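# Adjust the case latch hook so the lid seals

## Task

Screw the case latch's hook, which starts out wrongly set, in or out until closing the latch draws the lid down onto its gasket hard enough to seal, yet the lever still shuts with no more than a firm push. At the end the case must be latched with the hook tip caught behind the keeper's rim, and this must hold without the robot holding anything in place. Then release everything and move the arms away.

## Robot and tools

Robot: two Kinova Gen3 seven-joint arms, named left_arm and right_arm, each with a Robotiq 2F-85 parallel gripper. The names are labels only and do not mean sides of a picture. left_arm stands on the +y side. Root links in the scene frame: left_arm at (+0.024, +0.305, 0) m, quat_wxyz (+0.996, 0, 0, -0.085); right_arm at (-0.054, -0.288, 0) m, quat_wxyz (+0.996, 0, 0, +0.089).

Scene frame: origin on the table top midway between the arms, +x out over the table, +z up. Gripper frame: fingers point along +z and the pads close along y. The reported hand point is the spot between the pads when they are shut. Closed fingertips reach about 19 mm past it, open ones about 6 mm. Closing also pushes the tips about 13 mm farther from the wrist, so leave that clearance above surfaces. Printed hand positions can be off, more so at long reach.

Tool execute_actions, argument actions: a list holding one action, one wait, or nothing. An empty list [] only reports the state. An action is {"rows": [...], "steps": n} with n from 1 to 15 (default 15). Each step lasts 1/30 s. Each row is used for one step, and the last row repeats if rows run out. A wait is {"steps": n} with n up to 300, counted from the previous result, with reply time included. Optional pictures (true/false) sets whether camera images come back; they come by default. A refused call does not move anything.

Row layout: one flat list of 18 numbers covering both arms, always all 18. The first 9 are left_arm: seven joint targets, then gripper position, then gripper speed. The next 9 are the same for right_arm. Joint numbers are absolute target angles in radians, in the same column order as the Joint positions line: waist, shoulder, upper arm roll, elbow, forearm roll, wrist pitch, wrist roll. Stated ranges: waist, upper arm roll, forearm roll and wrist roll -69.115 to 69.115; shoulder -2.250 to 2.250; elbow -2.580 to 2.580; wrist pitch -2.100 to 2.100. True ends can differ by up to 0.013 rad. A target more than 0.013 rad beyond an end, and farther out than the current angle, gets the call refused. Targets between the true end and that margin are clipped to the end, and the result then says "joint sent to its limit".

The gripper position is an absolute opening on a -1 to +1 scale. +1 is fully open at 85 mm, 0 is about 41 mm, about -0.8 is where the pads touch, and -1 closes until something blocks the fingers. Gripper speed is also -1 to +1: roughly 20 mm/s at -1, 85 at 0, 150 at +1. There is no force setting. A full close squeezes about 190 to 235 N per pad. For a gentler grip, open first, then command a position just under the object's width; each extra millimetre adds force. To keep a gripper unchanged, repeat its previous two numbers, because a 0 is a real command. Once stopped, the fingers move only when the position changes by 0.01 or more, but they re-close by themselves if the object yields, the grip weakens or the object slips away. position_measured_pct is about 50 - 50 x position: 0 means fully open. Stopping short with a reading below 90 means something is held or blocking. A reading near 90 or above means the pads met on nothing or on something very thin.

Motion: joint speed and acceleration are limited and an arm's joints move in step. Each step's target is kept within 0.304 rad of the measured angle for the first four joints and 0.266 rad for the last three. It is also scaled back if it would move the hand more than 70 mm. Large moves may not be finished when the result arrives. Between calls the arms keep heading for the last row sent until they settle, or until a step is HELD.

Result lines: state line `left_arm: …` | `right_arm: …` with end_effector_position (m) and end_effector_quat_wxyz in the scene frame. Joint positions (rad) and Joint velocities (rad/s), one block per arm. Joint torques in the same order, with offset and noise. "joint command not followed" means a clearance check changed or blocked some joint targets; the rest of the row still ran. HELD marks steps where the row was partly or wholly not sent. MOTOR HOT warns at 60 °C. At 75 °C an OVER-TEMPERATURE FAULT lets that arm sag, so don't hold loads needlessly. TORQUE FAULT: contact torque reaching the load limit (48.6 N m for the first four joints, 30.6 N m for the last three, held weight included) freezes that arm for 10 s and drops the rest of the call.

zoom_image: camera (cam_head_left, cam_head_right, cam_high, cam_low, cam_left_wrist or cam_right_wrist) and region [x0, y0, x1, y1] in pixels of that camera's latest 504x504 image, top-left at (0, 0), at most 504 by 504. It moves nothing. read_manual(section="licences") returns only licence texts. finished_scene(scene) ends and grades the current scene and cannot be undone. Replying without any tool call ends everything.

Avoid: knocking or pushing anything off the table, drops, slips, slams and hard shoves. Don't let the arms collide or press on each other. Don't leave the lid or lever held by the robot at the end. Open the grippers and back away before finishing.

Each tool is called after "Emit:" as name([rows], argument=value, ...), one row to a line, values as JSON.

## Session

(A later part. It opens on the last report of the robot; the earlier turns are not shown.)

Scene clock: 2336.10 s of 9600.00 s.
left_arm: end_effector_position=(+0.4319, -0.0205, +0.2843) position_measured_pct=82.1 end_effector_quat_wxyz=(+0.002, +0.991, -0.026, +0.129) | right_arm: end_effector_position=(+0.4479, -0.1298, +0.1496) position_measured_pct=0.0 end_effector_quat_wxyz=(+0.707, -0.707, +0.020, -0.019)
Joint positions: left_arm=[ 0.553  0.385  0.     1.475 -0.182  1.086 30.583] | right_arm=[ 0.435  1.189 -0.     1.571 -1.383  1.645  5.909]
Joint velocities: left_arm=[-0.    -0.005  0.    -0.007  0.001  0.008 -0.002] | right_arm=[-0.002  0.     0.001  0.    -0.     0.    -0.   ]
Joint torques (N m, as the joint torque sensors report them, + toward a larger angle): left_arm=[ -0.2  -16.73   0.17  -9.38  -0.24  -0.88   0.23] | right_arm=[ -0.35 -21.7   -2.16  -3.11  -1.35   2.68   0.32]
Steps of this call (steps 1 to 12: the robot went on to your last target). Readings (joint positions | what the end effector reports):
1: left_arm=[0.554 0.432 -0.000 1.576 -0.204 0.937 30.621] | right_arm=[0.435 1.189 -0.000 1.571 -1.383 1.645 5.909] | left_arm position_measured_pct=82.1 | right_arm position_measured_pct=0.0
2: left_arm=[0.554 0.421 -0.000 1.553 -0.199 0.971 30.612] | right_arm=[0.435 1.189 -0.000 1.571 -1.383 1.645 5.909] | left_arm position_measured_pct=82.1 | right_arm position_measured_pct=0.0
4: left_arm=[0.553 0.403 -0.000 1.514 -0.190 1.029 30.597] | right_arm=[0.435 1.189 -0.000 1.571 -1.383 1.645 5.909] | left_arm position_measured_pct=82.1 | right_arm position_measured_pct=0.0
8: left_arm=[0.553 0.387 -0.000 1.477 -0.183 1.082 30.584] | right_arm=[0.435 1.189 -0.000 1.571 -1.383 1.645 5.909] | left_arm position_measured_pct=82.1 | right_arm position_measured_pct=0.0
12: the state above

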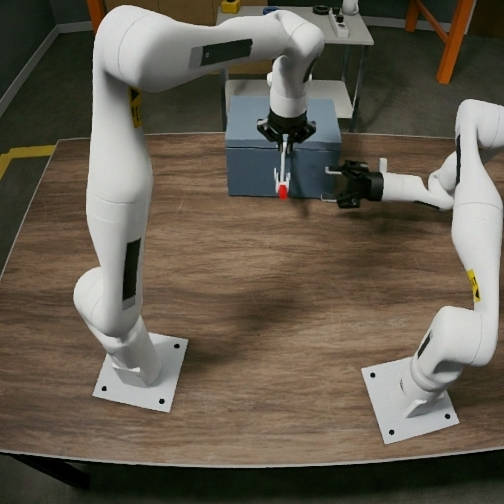

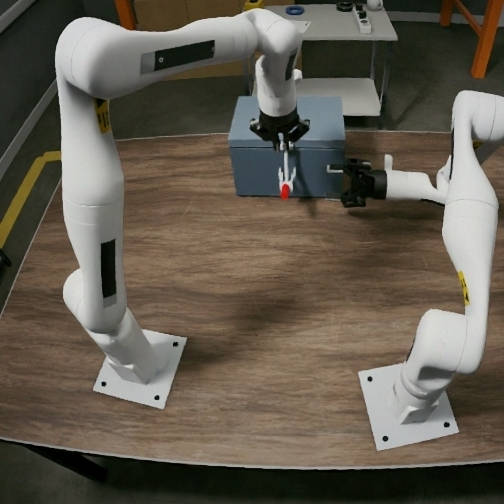

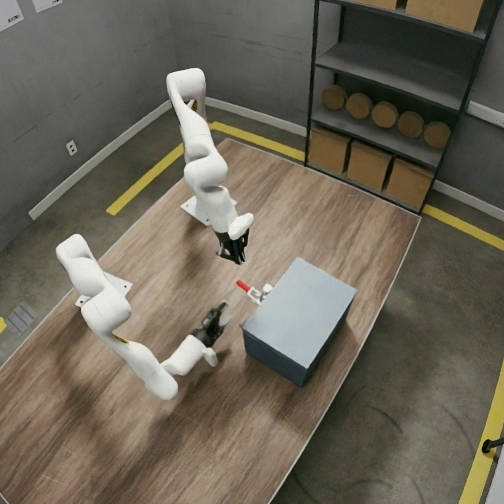

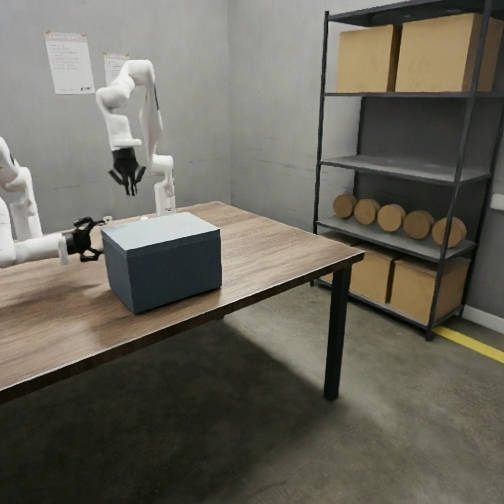

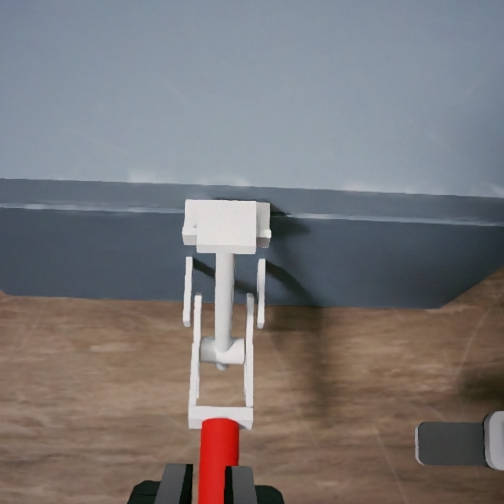

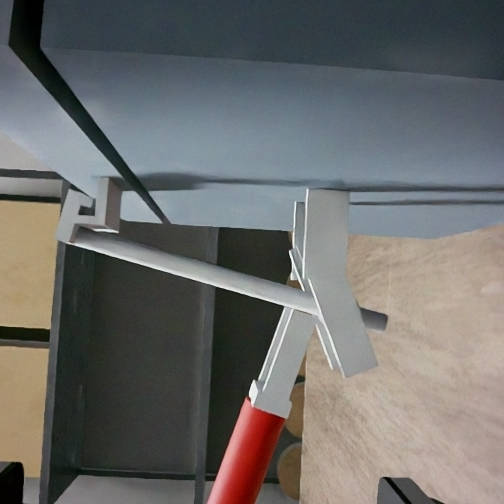

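Emit:
execute_actions([
  {"rows":[[0.3739,0.7476,0,0.815,0,1.58,30.334,-0.15,0,0.4348,1.1893,0,1.5708,-1.3834,1.6454,5.9086,1,0.5]],"steps":15},
], pictures=false)

Emit:
execute_actions([
  {"steps":15},
], pictures=false)

Emit:
execute_actions([
  {"rows":[[0.3739,0.7484,0,0.8291,0,1.5649,30.334,-0.15,0,0.4348,1.1893,0,1.5708,-1.3834,1.6454,5.9086,1,0.5],[0.3739,0.7492,0,0.8433,0,1.5497,30.334,-0.15,0,0.4348,1.1893,0,1.5708,-1.3834,1.6454,5.9086,1,0.5],[0.3739,0.75,0,0.8574,0,1.5346,30.334,-0.15,0,0.4348,1.1893,0,1.5708,-1.3834,1.6454,5.9086,1,0.5],[0.3739,0.7508,0,0.8716,0,1.5194,30.334,-0.15,0,0.4348,1.1893,0,1.5708,-1.3834,1.6454,5.9086,1,0.5],[0.3739,0.7516,0,0.8857,0,1.5043,30.334,-0.15,0,0.4348,1.1893,0,1.5708,-1.3834,1.6454,5.9086,1,0.5],[0.3739,0.7533,0,0.8988,0,1.4895,30.334,-0.15,0,0.4348,1.1893,0,1.5708,-1.3834,1.6454,5.9086,1,0.5],[0.3739,0.755,0,0.9118,0,1.4748,30.334,-0.15,0,0.4348,1.1893,0,1.5708,-1.3834,1.6454,5.9086,1,0.5],[0.3739,0.7566,0,0.9249,0,1.46,30.334,-0.15,0,0.4348,1.1893,0,1.5708,-1.3834,1.6454,5.9086,1,0.5],[0.3739,0.7583,0,0.938,0,1.4452,30.334,-0.15,0,0.4348,1.1893,0,1.5708,-1.3834,1.6454,5.9086,1,0.5]],"steps":15},
], pictures=false)

Emit:
execute_actions([
  {"steps":10},
])

Emit:
zoom_image(camera="cam_right_wrist", region=[0, 150, 200, 350])

Scene clock: 2362.27 s of 9600.00 s.
left_arm: end_effector_position=(+0.4923, -0.0127, +0.2432) position_measured_pct=57.9 end_effector_quat_wxyz=(-0.022, +0.999, -0.026, -0.020) | right_arm: end_effector_position=(+0.4479, -0.1298, +0.1496) position_measured_pct=0.0 end_effector_quat_wxyz=(+0.707, -0.707, +0.020, -0.019)
Joint positions: left_arm=[ 0.393  0.706 -0.001  1.028 -0.017  1.464 30.357] | right_arm=[ 0.435  1.189 -0.     1.571 -1.383  1.645  5.909]
Joint velocities: left_arm=[-0.153  0.332  0.005 -1.228  0.153  0.804 -0.207] | right_arm=[-0.  0.  0. -0. -0. -0. -0.]
Joint torques (N m, as the joint torque sensors report them, + toward a larger angle): left_arm=[  0.53 -24.73   0.53  -9.66   0.08  -0.21  -0.21] | right_arm=[ -0.19 -21.95  -2.31  -2.99  -1.24   2.78   0.39]
Steps of this call (steps 1 to 30: the robot went on to your last target; steps 31 to 770: nothing new was sent; steps 771 to 785: all 15 steps of this action). Readings (joint positions | what the end effector reports):
771: left_arm=[0.552 0.386 0.000 1.473 -0.181 1.088 30.582] | right_arm=[0.435 1.189 -0.000 1.571 -1.383 1.645 5.909] | left_arm position_measured_pct=82.1 | right_arm position_measured_pct=0.0
772: left_arm=[0.548 0.392 0.001 1.467 -0.178 1.093 30.578] | right_arm=[0.435 1.189 -0.000 1.571 -1.383 1.645 5.909] | left_arm position_measured_pct=81.3 | right_arm position_measured_pct=0.0
774: left_arm=[0.530 0.422 0.002 1.439 -0.162 1.116 30.557] | right_arm=[0.435 1.189 -0.000 1.571 -1.383 1.645 5.909] | left_arm position_measured_pct=77.4 | right_arm position_measured_pct=0.0
778: left_arm=[0.465 0.545 0.001 1.317 -0.096 1.222 30.466] | right_arm=[0.435 1.189 -0.000 1.571 -1.383 1.645 5.909] | left_arm position_measured_pct=65.9 | right_arm position_measured_pct=0.0
785: the state above

Scene clock: 2362.77 s of 9600.00 s.
left_arm: end_effector_position=(+0.5250, -0.0263, +0.2850) position_measured_pct=57.5 end_effector_quat_wxyz=(-0.000, +1.000, -0.027, -0.000) | right_arm: end_effector_position=(+0.4479, -0.1298, +0.1496) position_measured_pct=0.0 end_effector_quat_wxyz=(+0.707, -0.707, +0.020, -0.019)
Joint positions: left_arm=[ 0.374  0.747 -0.     0.815 -0.     1.58  30.334] | right_arm=[ 0.435  1.189 -0.     1.571 -1.383  1.645  5.909]
Joint velocities: left_arm=[-0.     0.009  0.    -0.002  0.001  0.001 -0.   ] | right_arm=[ 0.    -0.001  0.001  0.     0.     0.    -0.   ]
Joint torques (N m, as the joint torque sensors report them, + toward a larger angle): left_arm=[ -0.56 -22.99   0.3   -8.55   0.24  -0.07   0.21] | right_arm=[ -0.49 -21.96  -2.53  -2.94  -1.17   2.75   0.18]
Steps of this call (steps 1 to 15: the robot went on to your last target). Readings (joint positions | what the end effector reports):
1: left_arm=[0.389 0.716 -0.001 0.988 -0.013 1.489 30.351] | right_arm=[0.435 1.189 -0.000 1.571 -1.383 1.645 5.909] | left_arm position_measured_pct=57.5 | right_arm position_measured_pct=0.0
2: left_arm=[0.385 0.724 -0.000 0.951 -0.009 1.511 30.346] | right_arm=[0.435 1.189 -0.000 1.571 -1.383 1.645 5.909] | left_arm position_measured_pct=57.5 | right_arm position_measured_pct=0.0
4: left_arm=[0.379 0.736 -0.000 0.889 -0.003 1.544 30.339] | right_arm=[0.435 1.189 -0.000 1.571 -1.383 1.645 5.909] | left_arm position_measured_pct=57.5 | right_arm position_measured_pct=0.0
8: left_arm=[0.375 0.743 -0.000 0.823 -0.000 1.577 30.334] | right_arm=[0.435 1.189 -0.000 1.571 -1.383 1.645 5.909] | left_arm position_measured_pct=57.5 | right_arm position_measured_pct=0.0
15: the state above

Scene clock: 2363.27 s of 9600.00 s.
left_arm: end_effector_position=(+0.5262, -0.0269, +0.2402) position_measured_pct=57.5 end_effector_quat_wxyz=(-0.000, +1.000, -0.027, -0.000) | right_arm: end_effector_position=(+0.4479, -0.1298, +0.1496) position_measured_pct=0.0 end_effector_quat_wxyz=(+0.707, -0.707, +0.020, -0.019)
Joint positions: left_arm=[ 0.374  0.759 -0.     0.935  0.     1.448 30.334] | right_arm=[ 0.435  1.189 -0.     1.571 -1.383  1.645  5.909]
Joint velocities: left_arm=[ 0.001  0.003  0.002  0.042  0.    -0.045 -0.001] | right_arm=[-0.001 -0.     0.    -0.    -0.001  0.001 -0.   ]
Joint torques (N m, as the joint torque sensors report them, + toward a larger angle): left_arm=[ -0.04 -23.67   0.43  -9.58   0.22  -0.21   0.07] | right_arm=[ -0.08 -21.62  -2.4   -3.31  -1.47   2.78   0.37]
Steps of this call (steps 1 to 15: all 15 steps of this action). Readings (joint positions | what the end effector reports):
1: left_arm=[0.374 0.747 -0.000 0.816 -0.000 1.579 30.334] | right_arm=[0.435 1.189 -0.000 1.571 -1.383 1.645 5.909] | left_arm position_measured_pct=57.5 | right_arm position_measured_pct=0.0
2: left_arm=[0.374 0.747 0.000 0.820 -0.000 1.575 30.334] | right_arm=[0.435 1.189 -0.000 1.571 -1.383 1.645 5.909] | left_arm position_measured_pct=57.5 | right_arm position_measured_pct=0.0
4: left_arm=[0.374 0.748 0.000 0.835 -0.000 1.559 30.334] | right_arm=[0.435 1.189 -0.000 1.571 -1.383 1.645 5.909] | left_arm position_measured_pct=57.5 | right_arm position_measured_pct=0.0
8: left_arm=[0.374 0.751 0.000 0.879 -0.000 1.511 30.334] | right_arm=[0.435 1.189 -0.000 1.571 -1.383 1.645 5.909] | left_arm position_measured_pct=57.5 | right_arm position_measured_pct=0.0
15: the state above

Scene clock: 2363.60 s of 9600.00 s.
left_arm: end_effector_position=(+0.5261, -0.0269, +0.2396) position_measured_pct=57.5 end_effector_quat_wxyz=(+0.000, +1.000, -0.027, +0.000) | right_arm: end_effector_position=(+0.4479, -0.1298, +0.1496) position_measured_pct=0.0 end_effector_quat_wxyz=(+0.707, -0.707, +0.020, -0.019)
Joint positions: left_arm=[ 0.374  0.758  0.     0.938  0.     1.445 30.334] | right_arm=[ 0.435  1.189 -0.     1.571 -1.383  1.645  5.909]
Joint velocities: left_arm=[-0.001  0.001 -0.001  0.001  0.    -0.001  0.001] | right_arm=[ 0.    -0.     0.    -0.    -0.    -0.001  0.   ]
Joint torques (N m, as the joint torque sensors report them, + toward a larger angle): left_arm=[ -0.39 -23.24   0.09  -9.18   0.45  -0.2    0.1 ] | right_arm=[ -0.02 -21.75  -2.67  -3.16  -1.25   2.9    0.31]
Steps of this call (steps 1 to 10: the robot went on to your last target). Readings (joint positions | what the end effector reports):
1: left_arm=[0.374 0.759 -0.000 0.936 0.000 1.447 30.334] | right_arm=[0.435 1.189 -0.000 1.571 -1.383 1.645 5.909] | left_arm position_measured_pct=57.5 | right_arm position_measured_pct=0.0
2: left_arm=[0.374 0.759 -0.000 0.937 -0.000 1.446 30.334] | right_arm=[0.435 1.189 -0.000 1.571 -1.383 1.645 5.909] | left_arm position_measured_pct=57.5 | right_arm position_measured_pct=0.0
4: left_arm=[0.374 0.759 -0.000 0.938 0.000 1.446 30.334] | right_arm=[0.435 1.189 -0.000 1.571 -1.383 1.645 5.909] | left_arm position_measured_pct=57.5 | right_arm position_measured_pct=0.0
8: left_arm=[0.374 0.758 0.000 0.938 0.000 1.445 30.334] | right_arm=[0.435 1.189 -0.000 1.571 -1.383 1.645 5.909] | left_arm position_measured_pct=57.5 | right_arm position_measured_pct=0.0
10: the state above

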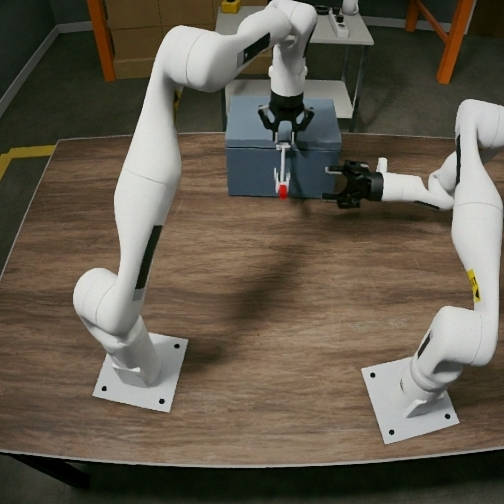

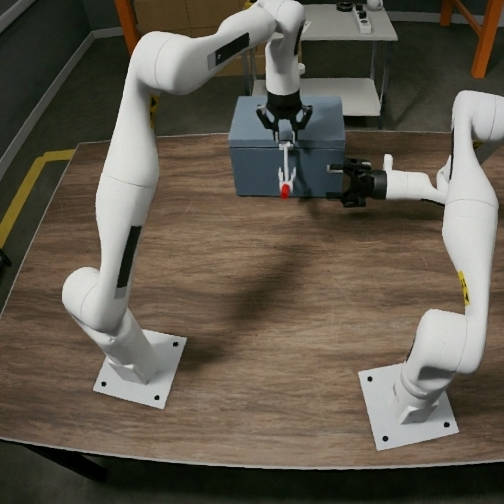

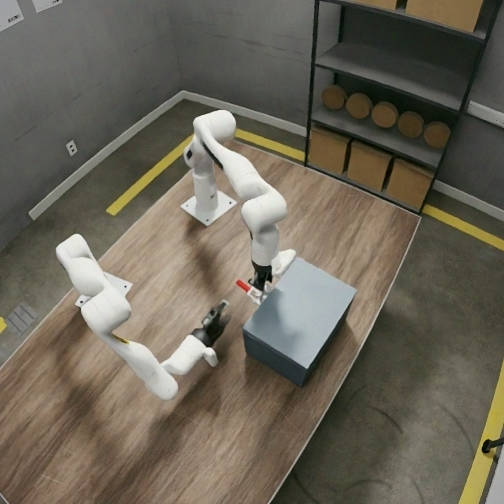

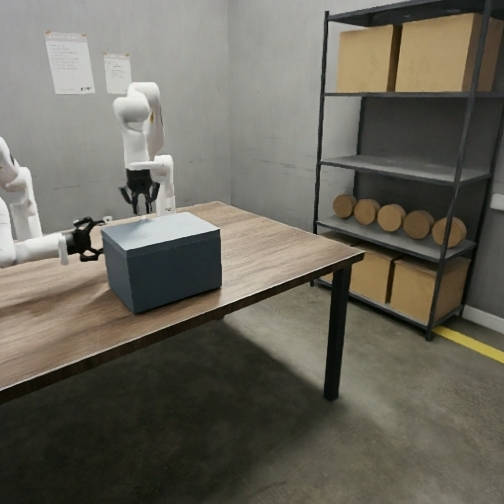

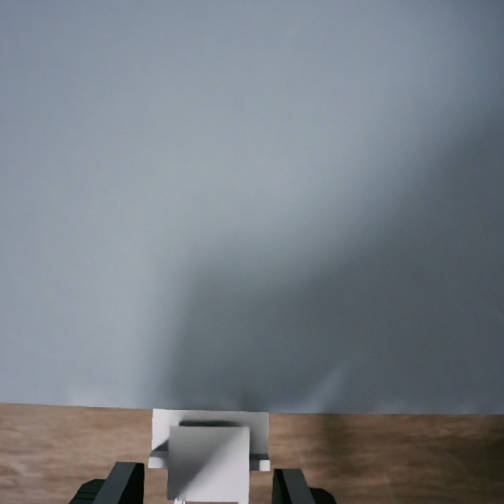

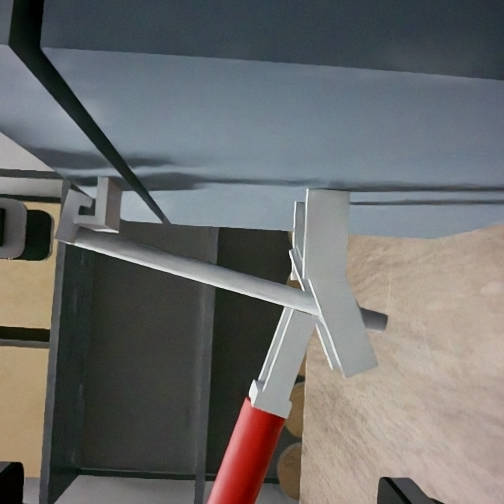

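Region (0, 150, 200, 350) of cam_right_wrist's 504x504 image, scaled by 2.520.

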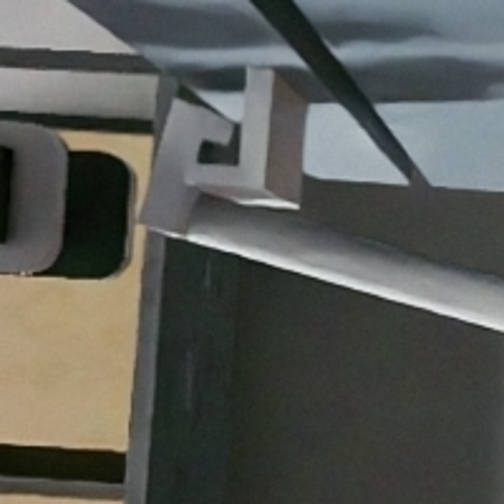

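Emit:
execute_actions([
  {"rows":[[0.3739,0.7589,0,0.9422,0,1.4404,30.334,-0.2,0,0.4348,1.1893,0,1.5708,-1.3834,1.6454,5.9086,1,0.5],[0.3739,0.7594,0,0.9464,0,1.4357,30.334,-0.2,0,0.4348,1.1893,0,1.5708,-1.3834,1.6454,5.9086,1,0.5],[0.3739,0.76,0,0.9506,0,1.4309,30.334,-0.2,0,0.4348,1.1893,0,1.5708,-1.3834,1.6454,5.9086,1,0.5],[0.3739,0.7605,0,0.9548,0,1.4262,30.334,-0.2,0,0.4348,1.1893,0,1.5708,-1.3834,1.6454,5.9086,1,0.5],[0.3739,0.7611,0,0.959,0,1.4214,30.334,-0.2,0,0.4348,1.1893,0,1.5708,-1.3834,1.6454,5.9086,1,0.5],[0.3739,0.7616,0,0.9632,0,1.4167,30.334,-0.2,0,0.4348,1.1893,0,1.5708,-1.3834,1.6454,5.9086,1,0.5],[0.3739,0.7622,0,0.9674,0,1.4119,30.334,-0.2,0,0.4348,1.1893,0,1.5708,-1.3834,1.6454,5.9086,1,0.5],[0.3739,0.7622,0,0.9674,0,1.4119,30.334,-0.2,0,0.4348,1.1893,0,1.5708,-1.3834,1.6454,5.9086,1,0.5],[0.3739,0.7622,0,0.9674,0,1.4119,30.334,-0.2,0,0.4348,1.1893,0,1.5708,-1.3834,1.6454,5.9086,1,0.5],[0.3739,0.7622,0,0.9674,0,1.4119,30.334,-0.37,-0.5,0.4348,1.1893,0,1.5708,-1.3834,1.6454,5.9086,1,0.5]],"steps":15},
], pictures=false)

Emit:
execute_actions([
  {"steps":10},
])

Emit:
zoom_image(camera="cam_right_wrist", region=[0, 150, 200, 350])

Scene clock: 2392.10 s of 9600.00 s.
left_arm: end_effector_position=(+0.5259, -0.0267, +0.2282) position_measured_pct=66.3 end_effector_quat_wxyz=(-0.000, +1.000, -0.027, -0.000) | right_arm: end_effector_position=(+0.4479, -0.1298, +0.1496) position_measured_pct=0.0 end_effector_quat_wxyz=(+0.707, -0.707, +0.020, -0.019)
Joint positions: left_arm=[ 0.374  0.762 -0.     0.967  0.     1.412 30.334] | right_arm=[ 0.435  1.189 -0.     1.571 -1.383  1.645  5.909]
Joint velocities: left_arm=[ 0.001 -0.     0.     0.005  0.    -0.004  0.   ] | right_arm=[-0.     0.     0.001  0.     0.    -0.001  0.   ]
Joint torques (N m, as the joint torque sensors report them, + toward a larger angle): left_arm=[ -0.7  -23.36   0.45  -8.66   0.42  -0.19   0.  ] | right_arm=[ -0.14 -21.95  -2.29  -3.46  -1.2    2.65   0.39]
Steps of this call (steps 1 to 15: the robot went on to your last target; steps 16 to 840: nothing new was sent; steps 841 to 855: all 15 steps of this action). Readings (joint positions | what the end effector reports):
841: left_arm=[0.374 0.758 0.000 0.938 -0.000 1.445 30.334] | right_arm=[0.435 1.189 -0.000 1.571 -1.383 1.645 5.909] | left_arm position_measured_pct=57.5 | right_arm position_measured_pct=0.0
842: left_arm=[0.374 0.758 0.000 0.940 -0.000 1.443 30.334] | right_arm=[0.435 1.189 -0.000 1.571 -1.383 1.645 5.909] | left_arm position_measured_pct=57.9 | right_arm position_measured_pct=0.0
844: left_arm=[0.374 0.759 0.000 0.945 -0.000 1.437 30.334] | right_arm=[0.435 1.189 -0.000 1.571 -1.383 1.645 5.909] | left_arm position_measured_pct=59.5 | right_arm position_measured_pct=0.0
848: left_arm=[0.374 0.761 0.000 0.960 -0.000 1.421 30.334] | right_arm=[0.435 1.189 -0.000 1.571 -1.383 1.645 5.909] | left_arm position_measured_pct=59.9 | right_arm position_measured_pct=0.0
855: the state above

Scene clock: 2392.43 s of 9600.00 s.
left_arm: end_effector_position=(+0.5259, -0.0267, +0.2282) position_measured_pct=68.7 end_effector_quat_wxyz=(+0.000, +1.000, -0.027, +0.000) | right_arm: end_effector_position=(+0.4479, -0.1298, +0.1496) position_measured_pct=0.0 end_effector_quat_wxyz=(+0.707, -0.707, +0.020, -0.019)
Joint positions: left_arm=[ 0.374  0.762 -0.     0.967 -0.     1.412 30.334] | right_arm=[ 0.435  1.189 -0.     1.571 -1.383  1.645  5.909]
Joint velocities: left_arm=[ 0.     0.001  0.001  0.    -0.     0.001  0.   ] | right_arm=[-0.001 -0.     0.001 -0.    -0.    -0.    -0.   ]
Joint torques (N m, as the joint torque sensors report them, + toward a larger angle): left_arm=[ -0.28 -23.23   0.75  -8.85   0.36  -0.57   0.07] | right_arm=[ -0.56 -21.76  -2.48  -3.21  -1.16   2.62   0.3 ]
Steps of this call (steps 1 to 10: the robot went on to your last target). Readings (joint positions | what the end effector reports):
1: left_arm=[0.374 0.762 -0.000 0.967 0.000 1.412 30.334] | right_arm=[0.435 1.189 -0.000 1.571 -1.383 1.645 5.909] | left_arm position_measured_pct=67.5 | right_arm position_measured_pct=0.0
2: left_arm=[0.374 0.762 -0.000 0.967 -0.000 1.412 30.334] | right_arm=[0.435 1.189 -0.000 1.571 -1.383 1.645 5.909] | left_arm position_measured_pct=67.9 | right_arm position_measured_pct=0.0
4: left_arm=[0.374 0.762 -0.000 0.967 -0.000 1.412 30.334] | right_arm=[0.435 1.189 -0.000 1.571 -1.383 1.645 5.909] | left_arm position_measured_pct=68.3 | right_arm position_measured_pct=0.0
8: left_arm=[0.374 0.762 -0.000 0.967 -0.000 1.412 30.334] | right_arm=[0.435 1.189 -0.000 1.571 -1.383 1.645 5.909] | left_arm position_measured_pct=68.7 | right_arm position_measured_pct=0.0
10: the state above

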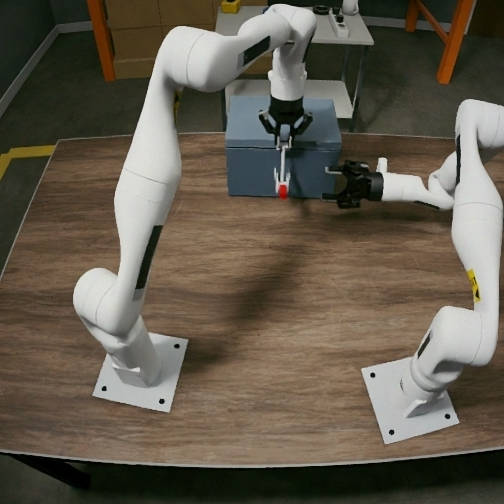

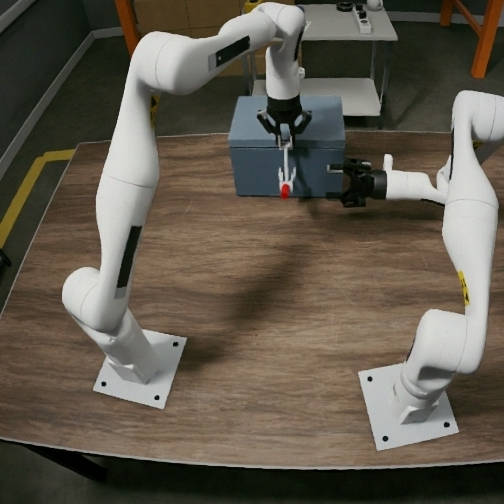

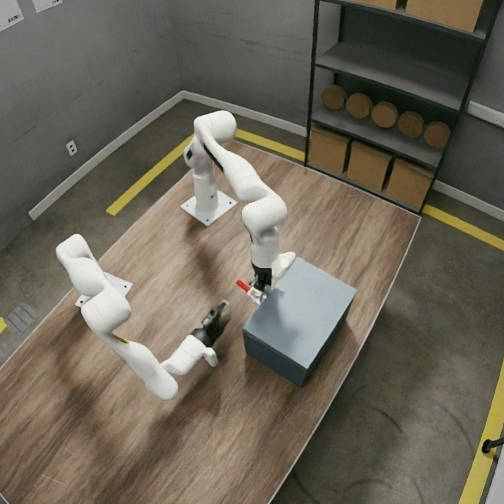

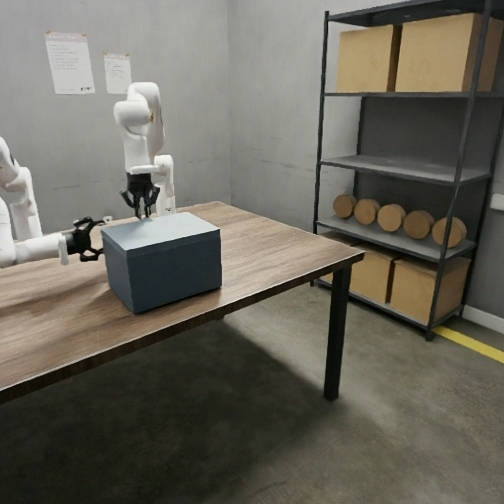

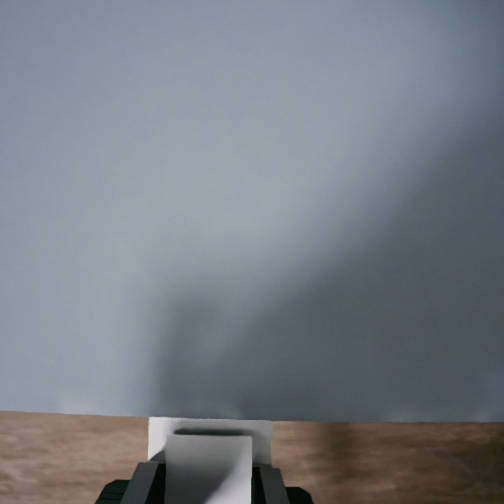

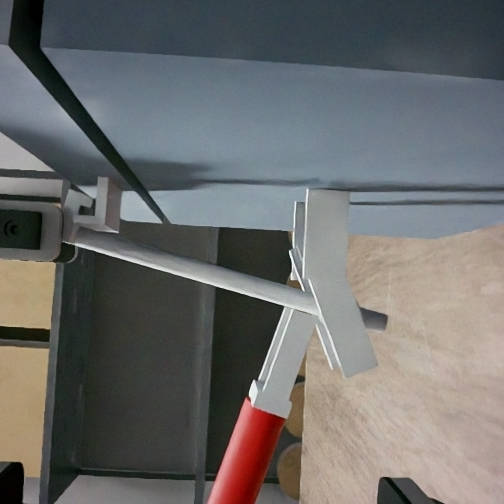

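Region (0, 150, 200, 350) of cam_right_wrist's 504x504 image, scaled by 2.520.

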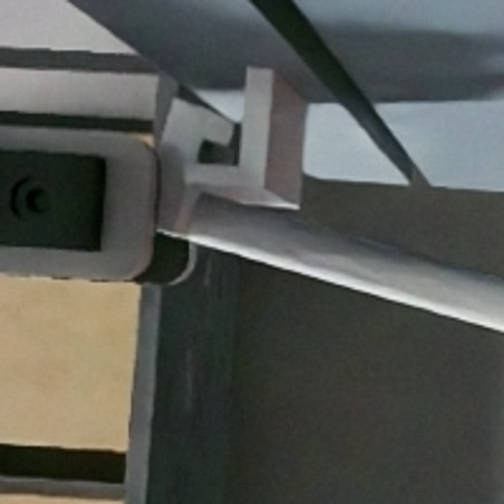

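Emit:
execute_actions([
  {"rows":[[0.3739,0.7625,0,0.9693,0,1.4097,30.334,-0.37,-0.5,0.4348,1.1893,0,1.5708,-1.3834,1.6454,5.9086,1,0.5],[0.3739,0.7628,0,0.9712,0,1.4075,30.334,-0.37,-0.5,0.4348,1.1893,0,1.5708,-1.3834,1.6454,5.9086,1,0.5],[0.3739,0.7628,0,0.9712,0,1.4075,30.334,-0.37,-0.5,0.4348,1.1893,0,1.5708,-1.3834,1.6454,5.9086,1,0.5],[0.3739,0.7628,0,0.9712,0,1.4075,30.334,-0.37,-0.5,0.4348,1.1893,0,1.5708,-1.3834,1.6454,5.9086,1,0.5],[0.3739,0.7628,0,0.9712,0,1.4075,30.334,-0.37,-0.5,0.4348,1.1893,0,1.5708,-1.3834,1.6454,5.9086,1,0.5],[0.3739,0.7628,0,0.9712,0,1.4075,30.334,-0.55,-0.5,0.4348,1.1893,0,1.5708,-1.3834,1.6454,5.9086,1,0.5]],"steps":15},
], pictures=false)

Emit:
execute_actions([
  {"steps":8},
])

Emit:
zoom_image(camera="cam_right_wrist", region=[0, 150, 200, 350])

Scene clock: 2408.57 s of 9600.00 s.
left_arm: end_effector_position=(+0.5259, -0.0266, +0.2284) position_measured_pct=73.4 end_effector_quat_wxyz=(+0.001, +1.000, -0.027, +0.001) | right_arm: end_effector_position=(+0.4479, -0.1298, +0.1496) position_measured_pct=0.0 end_effector_quat_wxyz=(+0.707, -0.707, +0.020, -0.019)
Joint positions: left_arm=[ 0.374  0.76  -0.     0.971 -0.     1.409 30.334] | right_arm=[ 0.435  1.189 -0.     1.571 -1.383  1.645  5.909]
Joint velocities: left_arm=[-0.001 -0.001 -0.001  0.001 -0.     0.    -0.001] | right_arm=[-0.001  0.001 -0.001  0.    -0.001  0.001  0.   ]
Joint torques (N m, as the joint torque sensors report them, + toward a larger angle): left_arm=[ -0.3  -21.23   0.18  -8.26   0.13  -0.84  -0.09] | right_arm=[ -0.31 -21.6   -2.07  -3.13  -1.22   2.89   0.28]
Steps of this call (steps 1 to 15: the robot went on to your last target; steps 16 to 469: nothing new was sent; steps 470 to 484: all 15 steps of this action). Readings (joint positions | what the end effector reports):
470: left_arm=[0.374 0.762 -0.000 0.968 -0.000 1.412 30.334] | right_arm=[0.435 1.189 -0.000 1.571 -1.383 1.645 5.909] | left_arm position_measured_pct=68.7 | right_arm position_measured_pct=0.0
471: left_arm=[0.374 0.762 -0.000 0.968 -0.000 1.411 30.334] | right_arm=[0.435 1.189 -0.000 1.571 -1.383 1.645 5.909] | left_arm position_measured_pct=68.7 | right_arm position_measured_pct=0.0
473: left_arm=[0.374 0.761 -0.000 0.969 -0.000 1.410 30.334] | right_arm=[0.435 1.189 -0.000 1.571 -1.383 1.645 5.909] | left_arm position_measured_pct=68.7 | right_arm position_measured_pct=0.0
477: left_arm=[0.374 0.761 -0.000 0.970 -0.000 1.409 30.334] | right_arm=[0.435 1.189 -0.000 1.571 -1.383 1.645 5.909] | left_arm position_measured_pct=69.4 | right_arm position_measured_pct=0.0
484: the state above

Scene clock: 2408.83 s of 9600.00 s.
left_arm: end_effector_position=(+0.5259, -0.0266, +0.2284) position_measured_pct=73.4 end_effector_quat_wxyz=(+0.001, +1.000, -0.027, +0.001) | right_arm: end_effector_position=(+0.4479, -0.1298, +0.1496) position_measured_pct=0.0 end_effector_quat_wxyz=(+0.707, -0.707, +0.020, -0.019)
Joint positions: left_arm=[ 0.374  0.76  -0.     0.971 -0.     1.409 30.334] | right_arm=[ 0.435  1.189 -0.     1.571 -1.383  1.645  5.909]
Joint velocities: left_arm=[ 0.001 -0.001  0.001 -0.    -0.001 -0.     0.   ] | right_arm=[-0.001  0.    -0.    -0.    -0.    -0.    -0.   ]
Joint torques (N m, as the joint torque sensors report them, + toward a larger angle): left_arm=[ -0.55 -20.91   0.42  -8.44   0.21  -1.05  -0.14] | right_arm=[ -0.02 -22.04  -2.55  -3.27  -1.31   2.6    0.4 ]
Steps of this call (steps 1 to 8: the robot went on to your last target). Readings (joint positions | what the end effector reports):
1: left_arm=[0.374 0.760 -0.000 0.971 -0.000 1.409 30.334] | right_arm=[0.435 1.189 -0.000 1.571 -1.383 1.645 5.909] | left_arm position_measured_pct=73.4 | right_arm position_measured_pct=0.0
2: left_arm=[0.374 0.760 -0.000 0.971 -0.000 1.409 30.334] | right_arm=[0.435 1.189 -0.000 1.571 -1.383 1.645 5.909] | left_arm position_measured_pct=73.4 | right_arm position_measured_pct=0.0
4: left_arm=[0.374 0.760 -0.000 0.971 -0.000 1.409 30.334] | right_arm=[0.435 1.189 -0.000 1.571 -1.383 1.645 5.909] | left_arm position_measured_pct=73.4 | right_arm position_measured_pct=0.0
8: the state above

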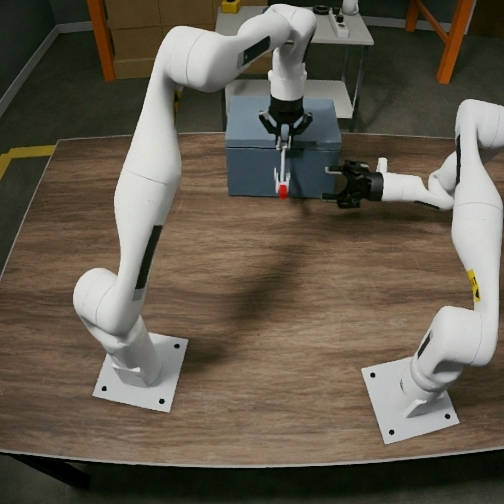

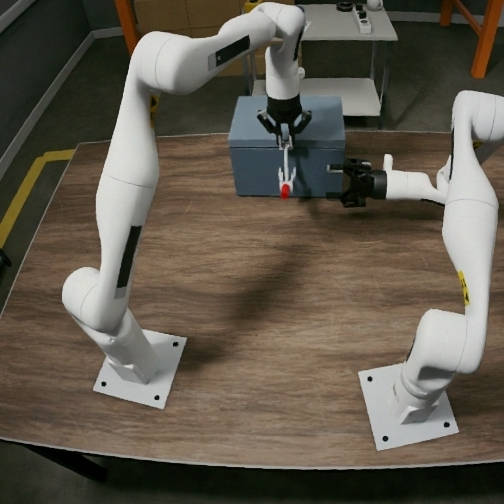

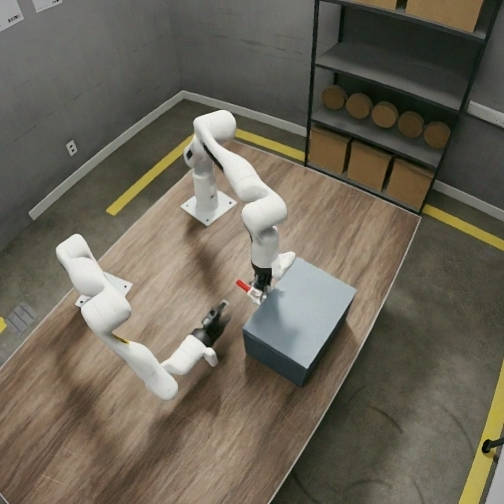

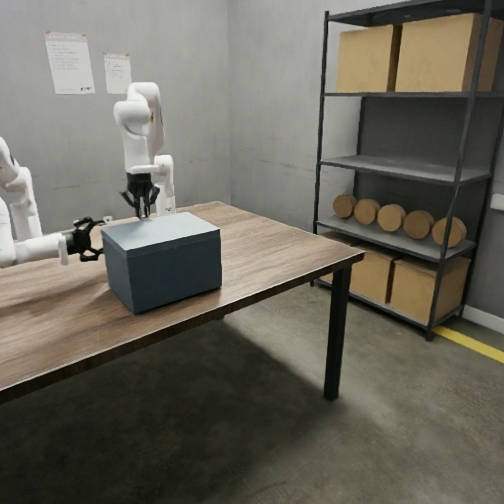

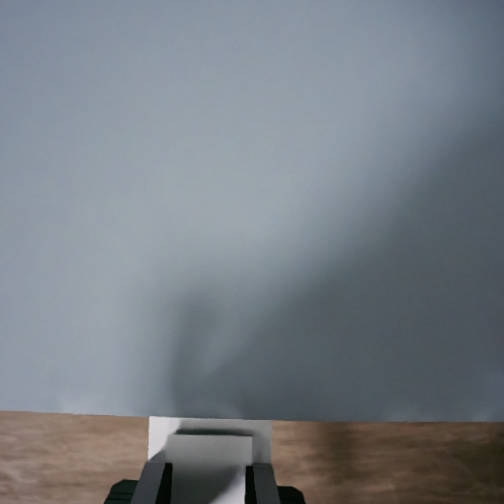

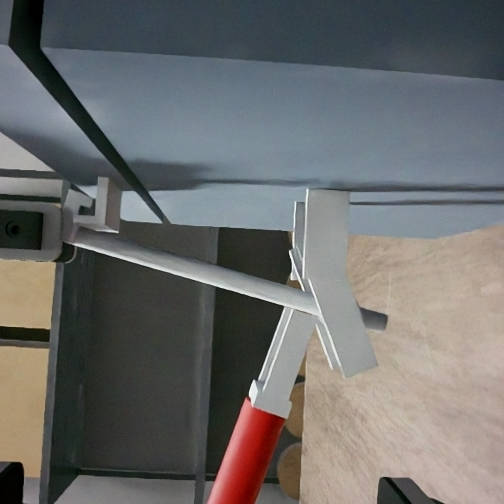

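Region (0, 150, 200, 350) of cam_right_wrist's 504x504 image, scaled by 2.520.

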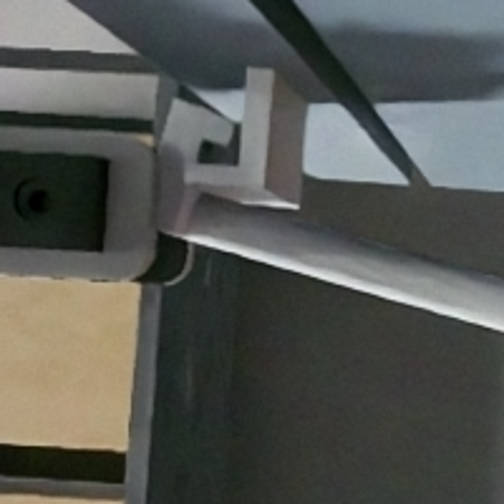

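Emit:
execute_actions([
  {"rows":[[0.3739,0.7623,0,0.9679,0,1.4113,30.334,-0.55,-0.5,0.4348,1.1893,0,1.5708,-1.3834,1.6454,5.9086,1,0.5],[0.3739,0.7619,0,0.9646,0,1.4151,30.334,-0.55,-0.5,0.4348,1.1893,0,1.5708,-1.3834,1.6454,5.9086,1,0.5],[0.3739,0.7614,0,0.9612,0,1.4188,30.334,-0.55,-0.5,0.4348,1.1893,0,1.5708,-1.3834,1.6454,5.9086,1,0.5],[0.3739,0.761,0,0.9579,0,1.4226,30.334,-0.55,-0.5,0.4348,1.1893,0,1.5708,-1.3834,1.6454,5.9086,1,0.5],[0.3739,0.7605,0,0.9546,0,1.4263,30.334,-0.55,-0.5,0.4348,1.1893,0,1.5708,-1.3834,1.6454,5.9086,1,0.5],[0.3739,0.7601,0,0.9512,0,1.4301,30.334,-0.55,-0.5,0.4348,1.1893,0,1.5708,-1.3834,1.6454,5.9086,1,0.5],[0.3739,0.7597,0,0.9479,0,1.4339,30.334,-0.55,-0.5,0.4348,1.1893,0,1.5708,-1.3834,1.6454,5.9086,1,0.5],[0.3739,0.7592,0,0.9446,0,1.4376,30.334,-0.55,-0.5,0.4348,1.1893,0,1.5708,-1.3834,1.6454,5.9086,1,0.5],[0.3739,0.7588,0,0.9412,0,1.4414,30.334,-0.55,-0.5,0.4348,1.1893,0,1.5708,-1.3834,1.6454,5.9086,1,0.5],[0.3739,0.7584,0,0.9379,0,1.4451,30.334,-0.55,-0.5,0.4348,1.1893,0,1.5708,-1.3834,1.6454,5.9086,1,0.5],[0.3739,0.7579,0,0.9346,0,1.4489,30.334,-0.55,-0.5,0.4348,1.1893,0,1.5708,-1.3834,1.6454,5.9086,1,0.5],[0.3739,0.7575,0,0.9313,0,1.4527,30.334,-0.55,-0.5,0.4348,1.1893,0,1.5708,-1.3834,1.6454,5.9086,1,0.5],[0.3739,0.757,0,0.9279,0,1.4564,30.334,-0.55,-0.5,0.4348,1.1893,0,1.5708,-1.3834,1.6454,5.9086,1,0.5],[0.3739,0.7566,0,0.9246,0,1.4602,30.334,-0.55,-0.5,0.4348,1.1893,0,1.5708,-1.3834,1.6454,5.9086,1,0.5]],"steps":15},
], pictures=false)

Emit:
execute_actions([
  {"steps":12},
])

Emit:
zoom_image(camera="cam_right_wrist", region=[0, 150, 200, 350])

Scene clock: 2439.03 s of 9600.00 s.
left_arm: end_effector_position=(+0.5250, -0.0265, +0.2345) position_measured_pct=73.4 end_effector_quat_wxyz=(-0.003, +1.000, -0.027, -0.006) | right_arm: end_effector_position=(+0.4479, -0.1298, +0.1496) position_measured_pct=0.0 end_effector_quat_wxyz=(+0.707, -0.707, +0.020, -0.019)
Joint positions: left_arm=[ 0.374  0.768  0.     0.935  0.001  1.45  30.334] | right_arm=[ 0.435  1.189 -0.     1.571 -1.383  1.645  5.909]
Joint velocities: left_arm=[ 0.001 -0.02   0.007 -0.076  0.02   0.142  0.   ] | right_arm=[-0.001 -0.     0.    -0.     0.     0.001 -0.   ]
Joint torques (N m, as the joint torque sensors report them, + toward a larger angle): left_arm=[ -0.23 -31.4    0.48 -12.06  -0.13   0.56   0.25] | right_arm=[ -0.23 -21.76  -2.37  -3.19  -1.43   2.7    0.38]
Steps of this call (steps 1 to 15: the robot went on to your last target; steps 16 to 891: nothing new was sent; steps 892 to 906: all 15 steps of this action). Readings (joint positions | what the end effector reports):
892: left_arm=[0.374 0.760 -0.000 0.970 -0.000 1.409 30.334] | right_arm=[0.435 1.189 -0.000 1.571 -1.383 1.645 5.909] | left_arm position_measured_pct=73.4 | right_arm position_measured_pct=0.0
893: left_arm=[0.374 0.760 -0.000 0.969 -0.000 1.410 30.334] | right_arm=[0.435 1.189 -0.000 1.571 -1.383 1.645 5.909] | left_arm position_measured_pct=73.4 | right_arm position_measured_pct=0.0
895: left_arm=[0.374 0.762 -0.000 0.966 0.000 1.414 30.334] | right_arm=[0.435 1.189 -0.000 1.571 -1.383 1.645 5.909] | left_arm position_measured_pct=73.4 | right_arm position_measured_pct=0.0
899: left_arm=[0.374 0.765 0.000 0.957 0.000 1.427 30.334] | right_arm=[0.435 1.189 -0.000 1.571 -1.383 1.645 5.909] | left_arm position_measured_pct=73.4 | right_arm position_measured_pct=0.0
906: the state above

Scene clock: 2439.43 s of 9600.00 s.
left_arm: end_effector_position=(+0.5237, -0.0266, +0.2385) position_measured_pct=73.4 end_effector_quat_wxyz=(-0.003, +1.000, -0.028, -0.006) | right_arm: end_effector_position=(+0.4479, -0.1298, +0.1496) position_measured_pct=0.0 end_effector_quat_wxyz=(+0.707, -0.707, +0.020, -0.019)
Joint positions: left_arm=[ 0.375  0.765  0.001  0.929  0.001  1.461 30.334] | right_arm=[ 0.435  1.189 -0.     1.571 -1.383  1.645  5.909]
Joint velocities: left_arm=[ 0.001 -0.001 -0.001 -0.    -0.     0.     0.   ] | right_arm=[ 0.    -0.001  0.    -0.     0.    -0.    -0.   ]
Joint torques (N m, as the joint torque sensors report them, + toward a larger angle): left_arm=[ -1.08 -29.29  -0.03 -12.58  -0.01  -0.65   0.11] | right_arm=[  0.03 -21.6   -2.09  -3.24  -1.18   2.54   0.15]
Steps of this call (steps 1 to 12: the robot went on to your last target). Readings (joint positions | what the end effector reports):
1: left_arm=[0.374 0.767 0.000 0.933 0.001 1.455 30.334] | right_arm=[0.435 1.189 -0.000 1.571 -1.383 1.645 5.909] | left_arm position_measured_pct=73.4 | right_arm position_measured_pct=0.0
2: left_arm=[0.375 0.767 0.001 0.932 0.001 1.458 30.334] | right_arm=[0.435 1.189 -0.000 1.571 -1.383 1.645 5.909] | left_arm position_measured_pct=73.4 | right_arm position_measured_pct=0.0
4: left_arm=[0.375 0.766 0.001 0.931 0.001 1.460 30.334] | right_arm=[0.435 1.189 -0.000 1.571 -1.383 1.645 5.909] | left_arm position_measured_pct=73.4 | right_arm position_measured_pct=0.0
8: left_arm=[0.375 0.765 0.001 0.930 0.001 1.461 30.334] | right_arm=[0.435 1.189 -0.000 1.571 -1.383 1.645 5.909] | left_arm position_measured_pct=73.4 | right_arm position_measured_pct=0.0
12: the state above

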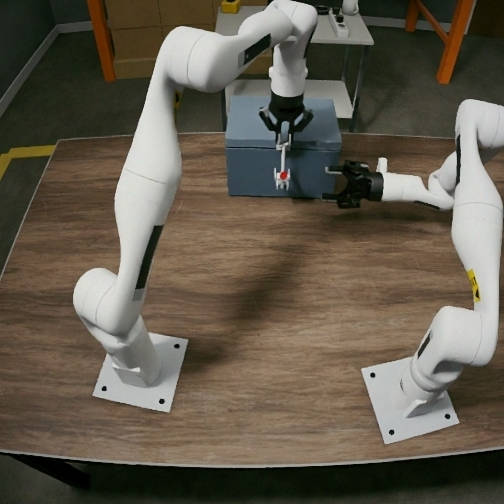

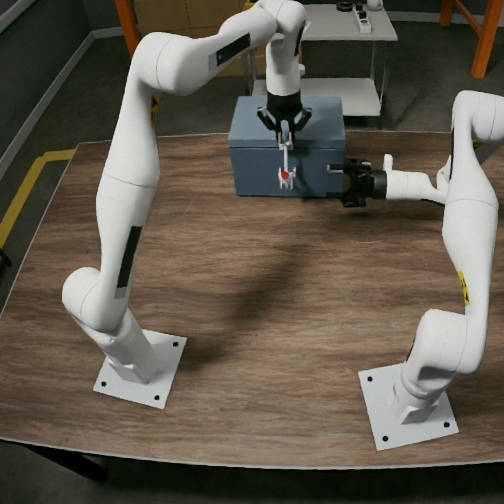

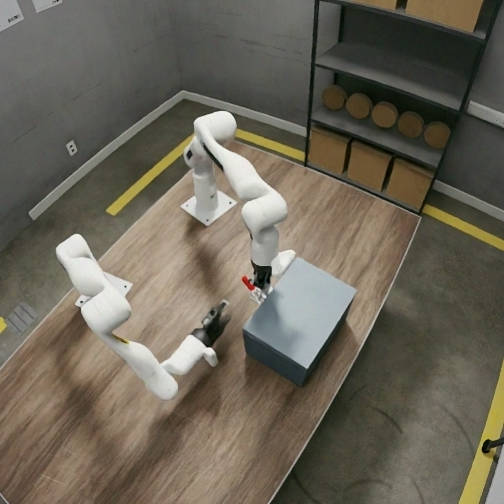

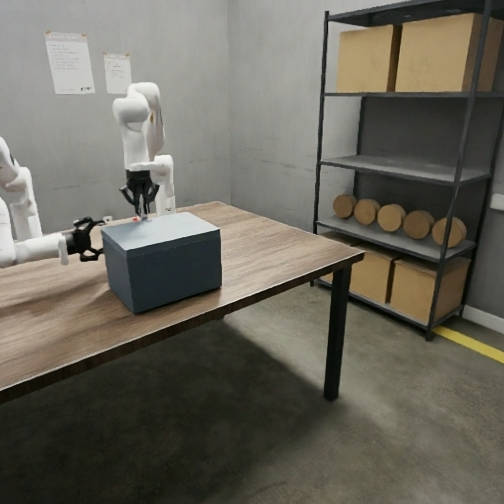

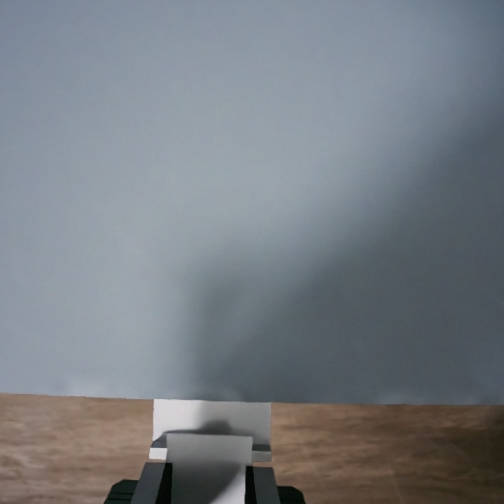

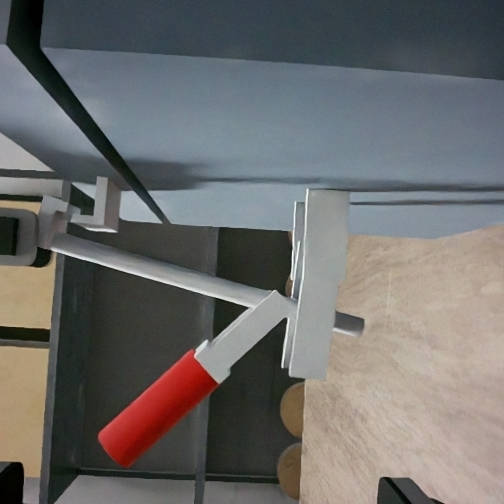

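Region (0, 150, 200, 350) of cam_right_wrist's 504x504 image, scaled by 2.520.

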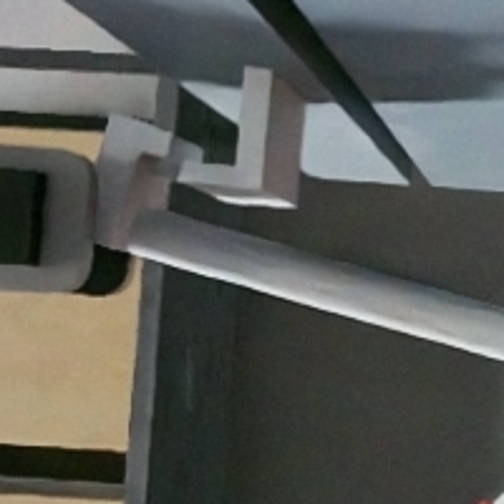

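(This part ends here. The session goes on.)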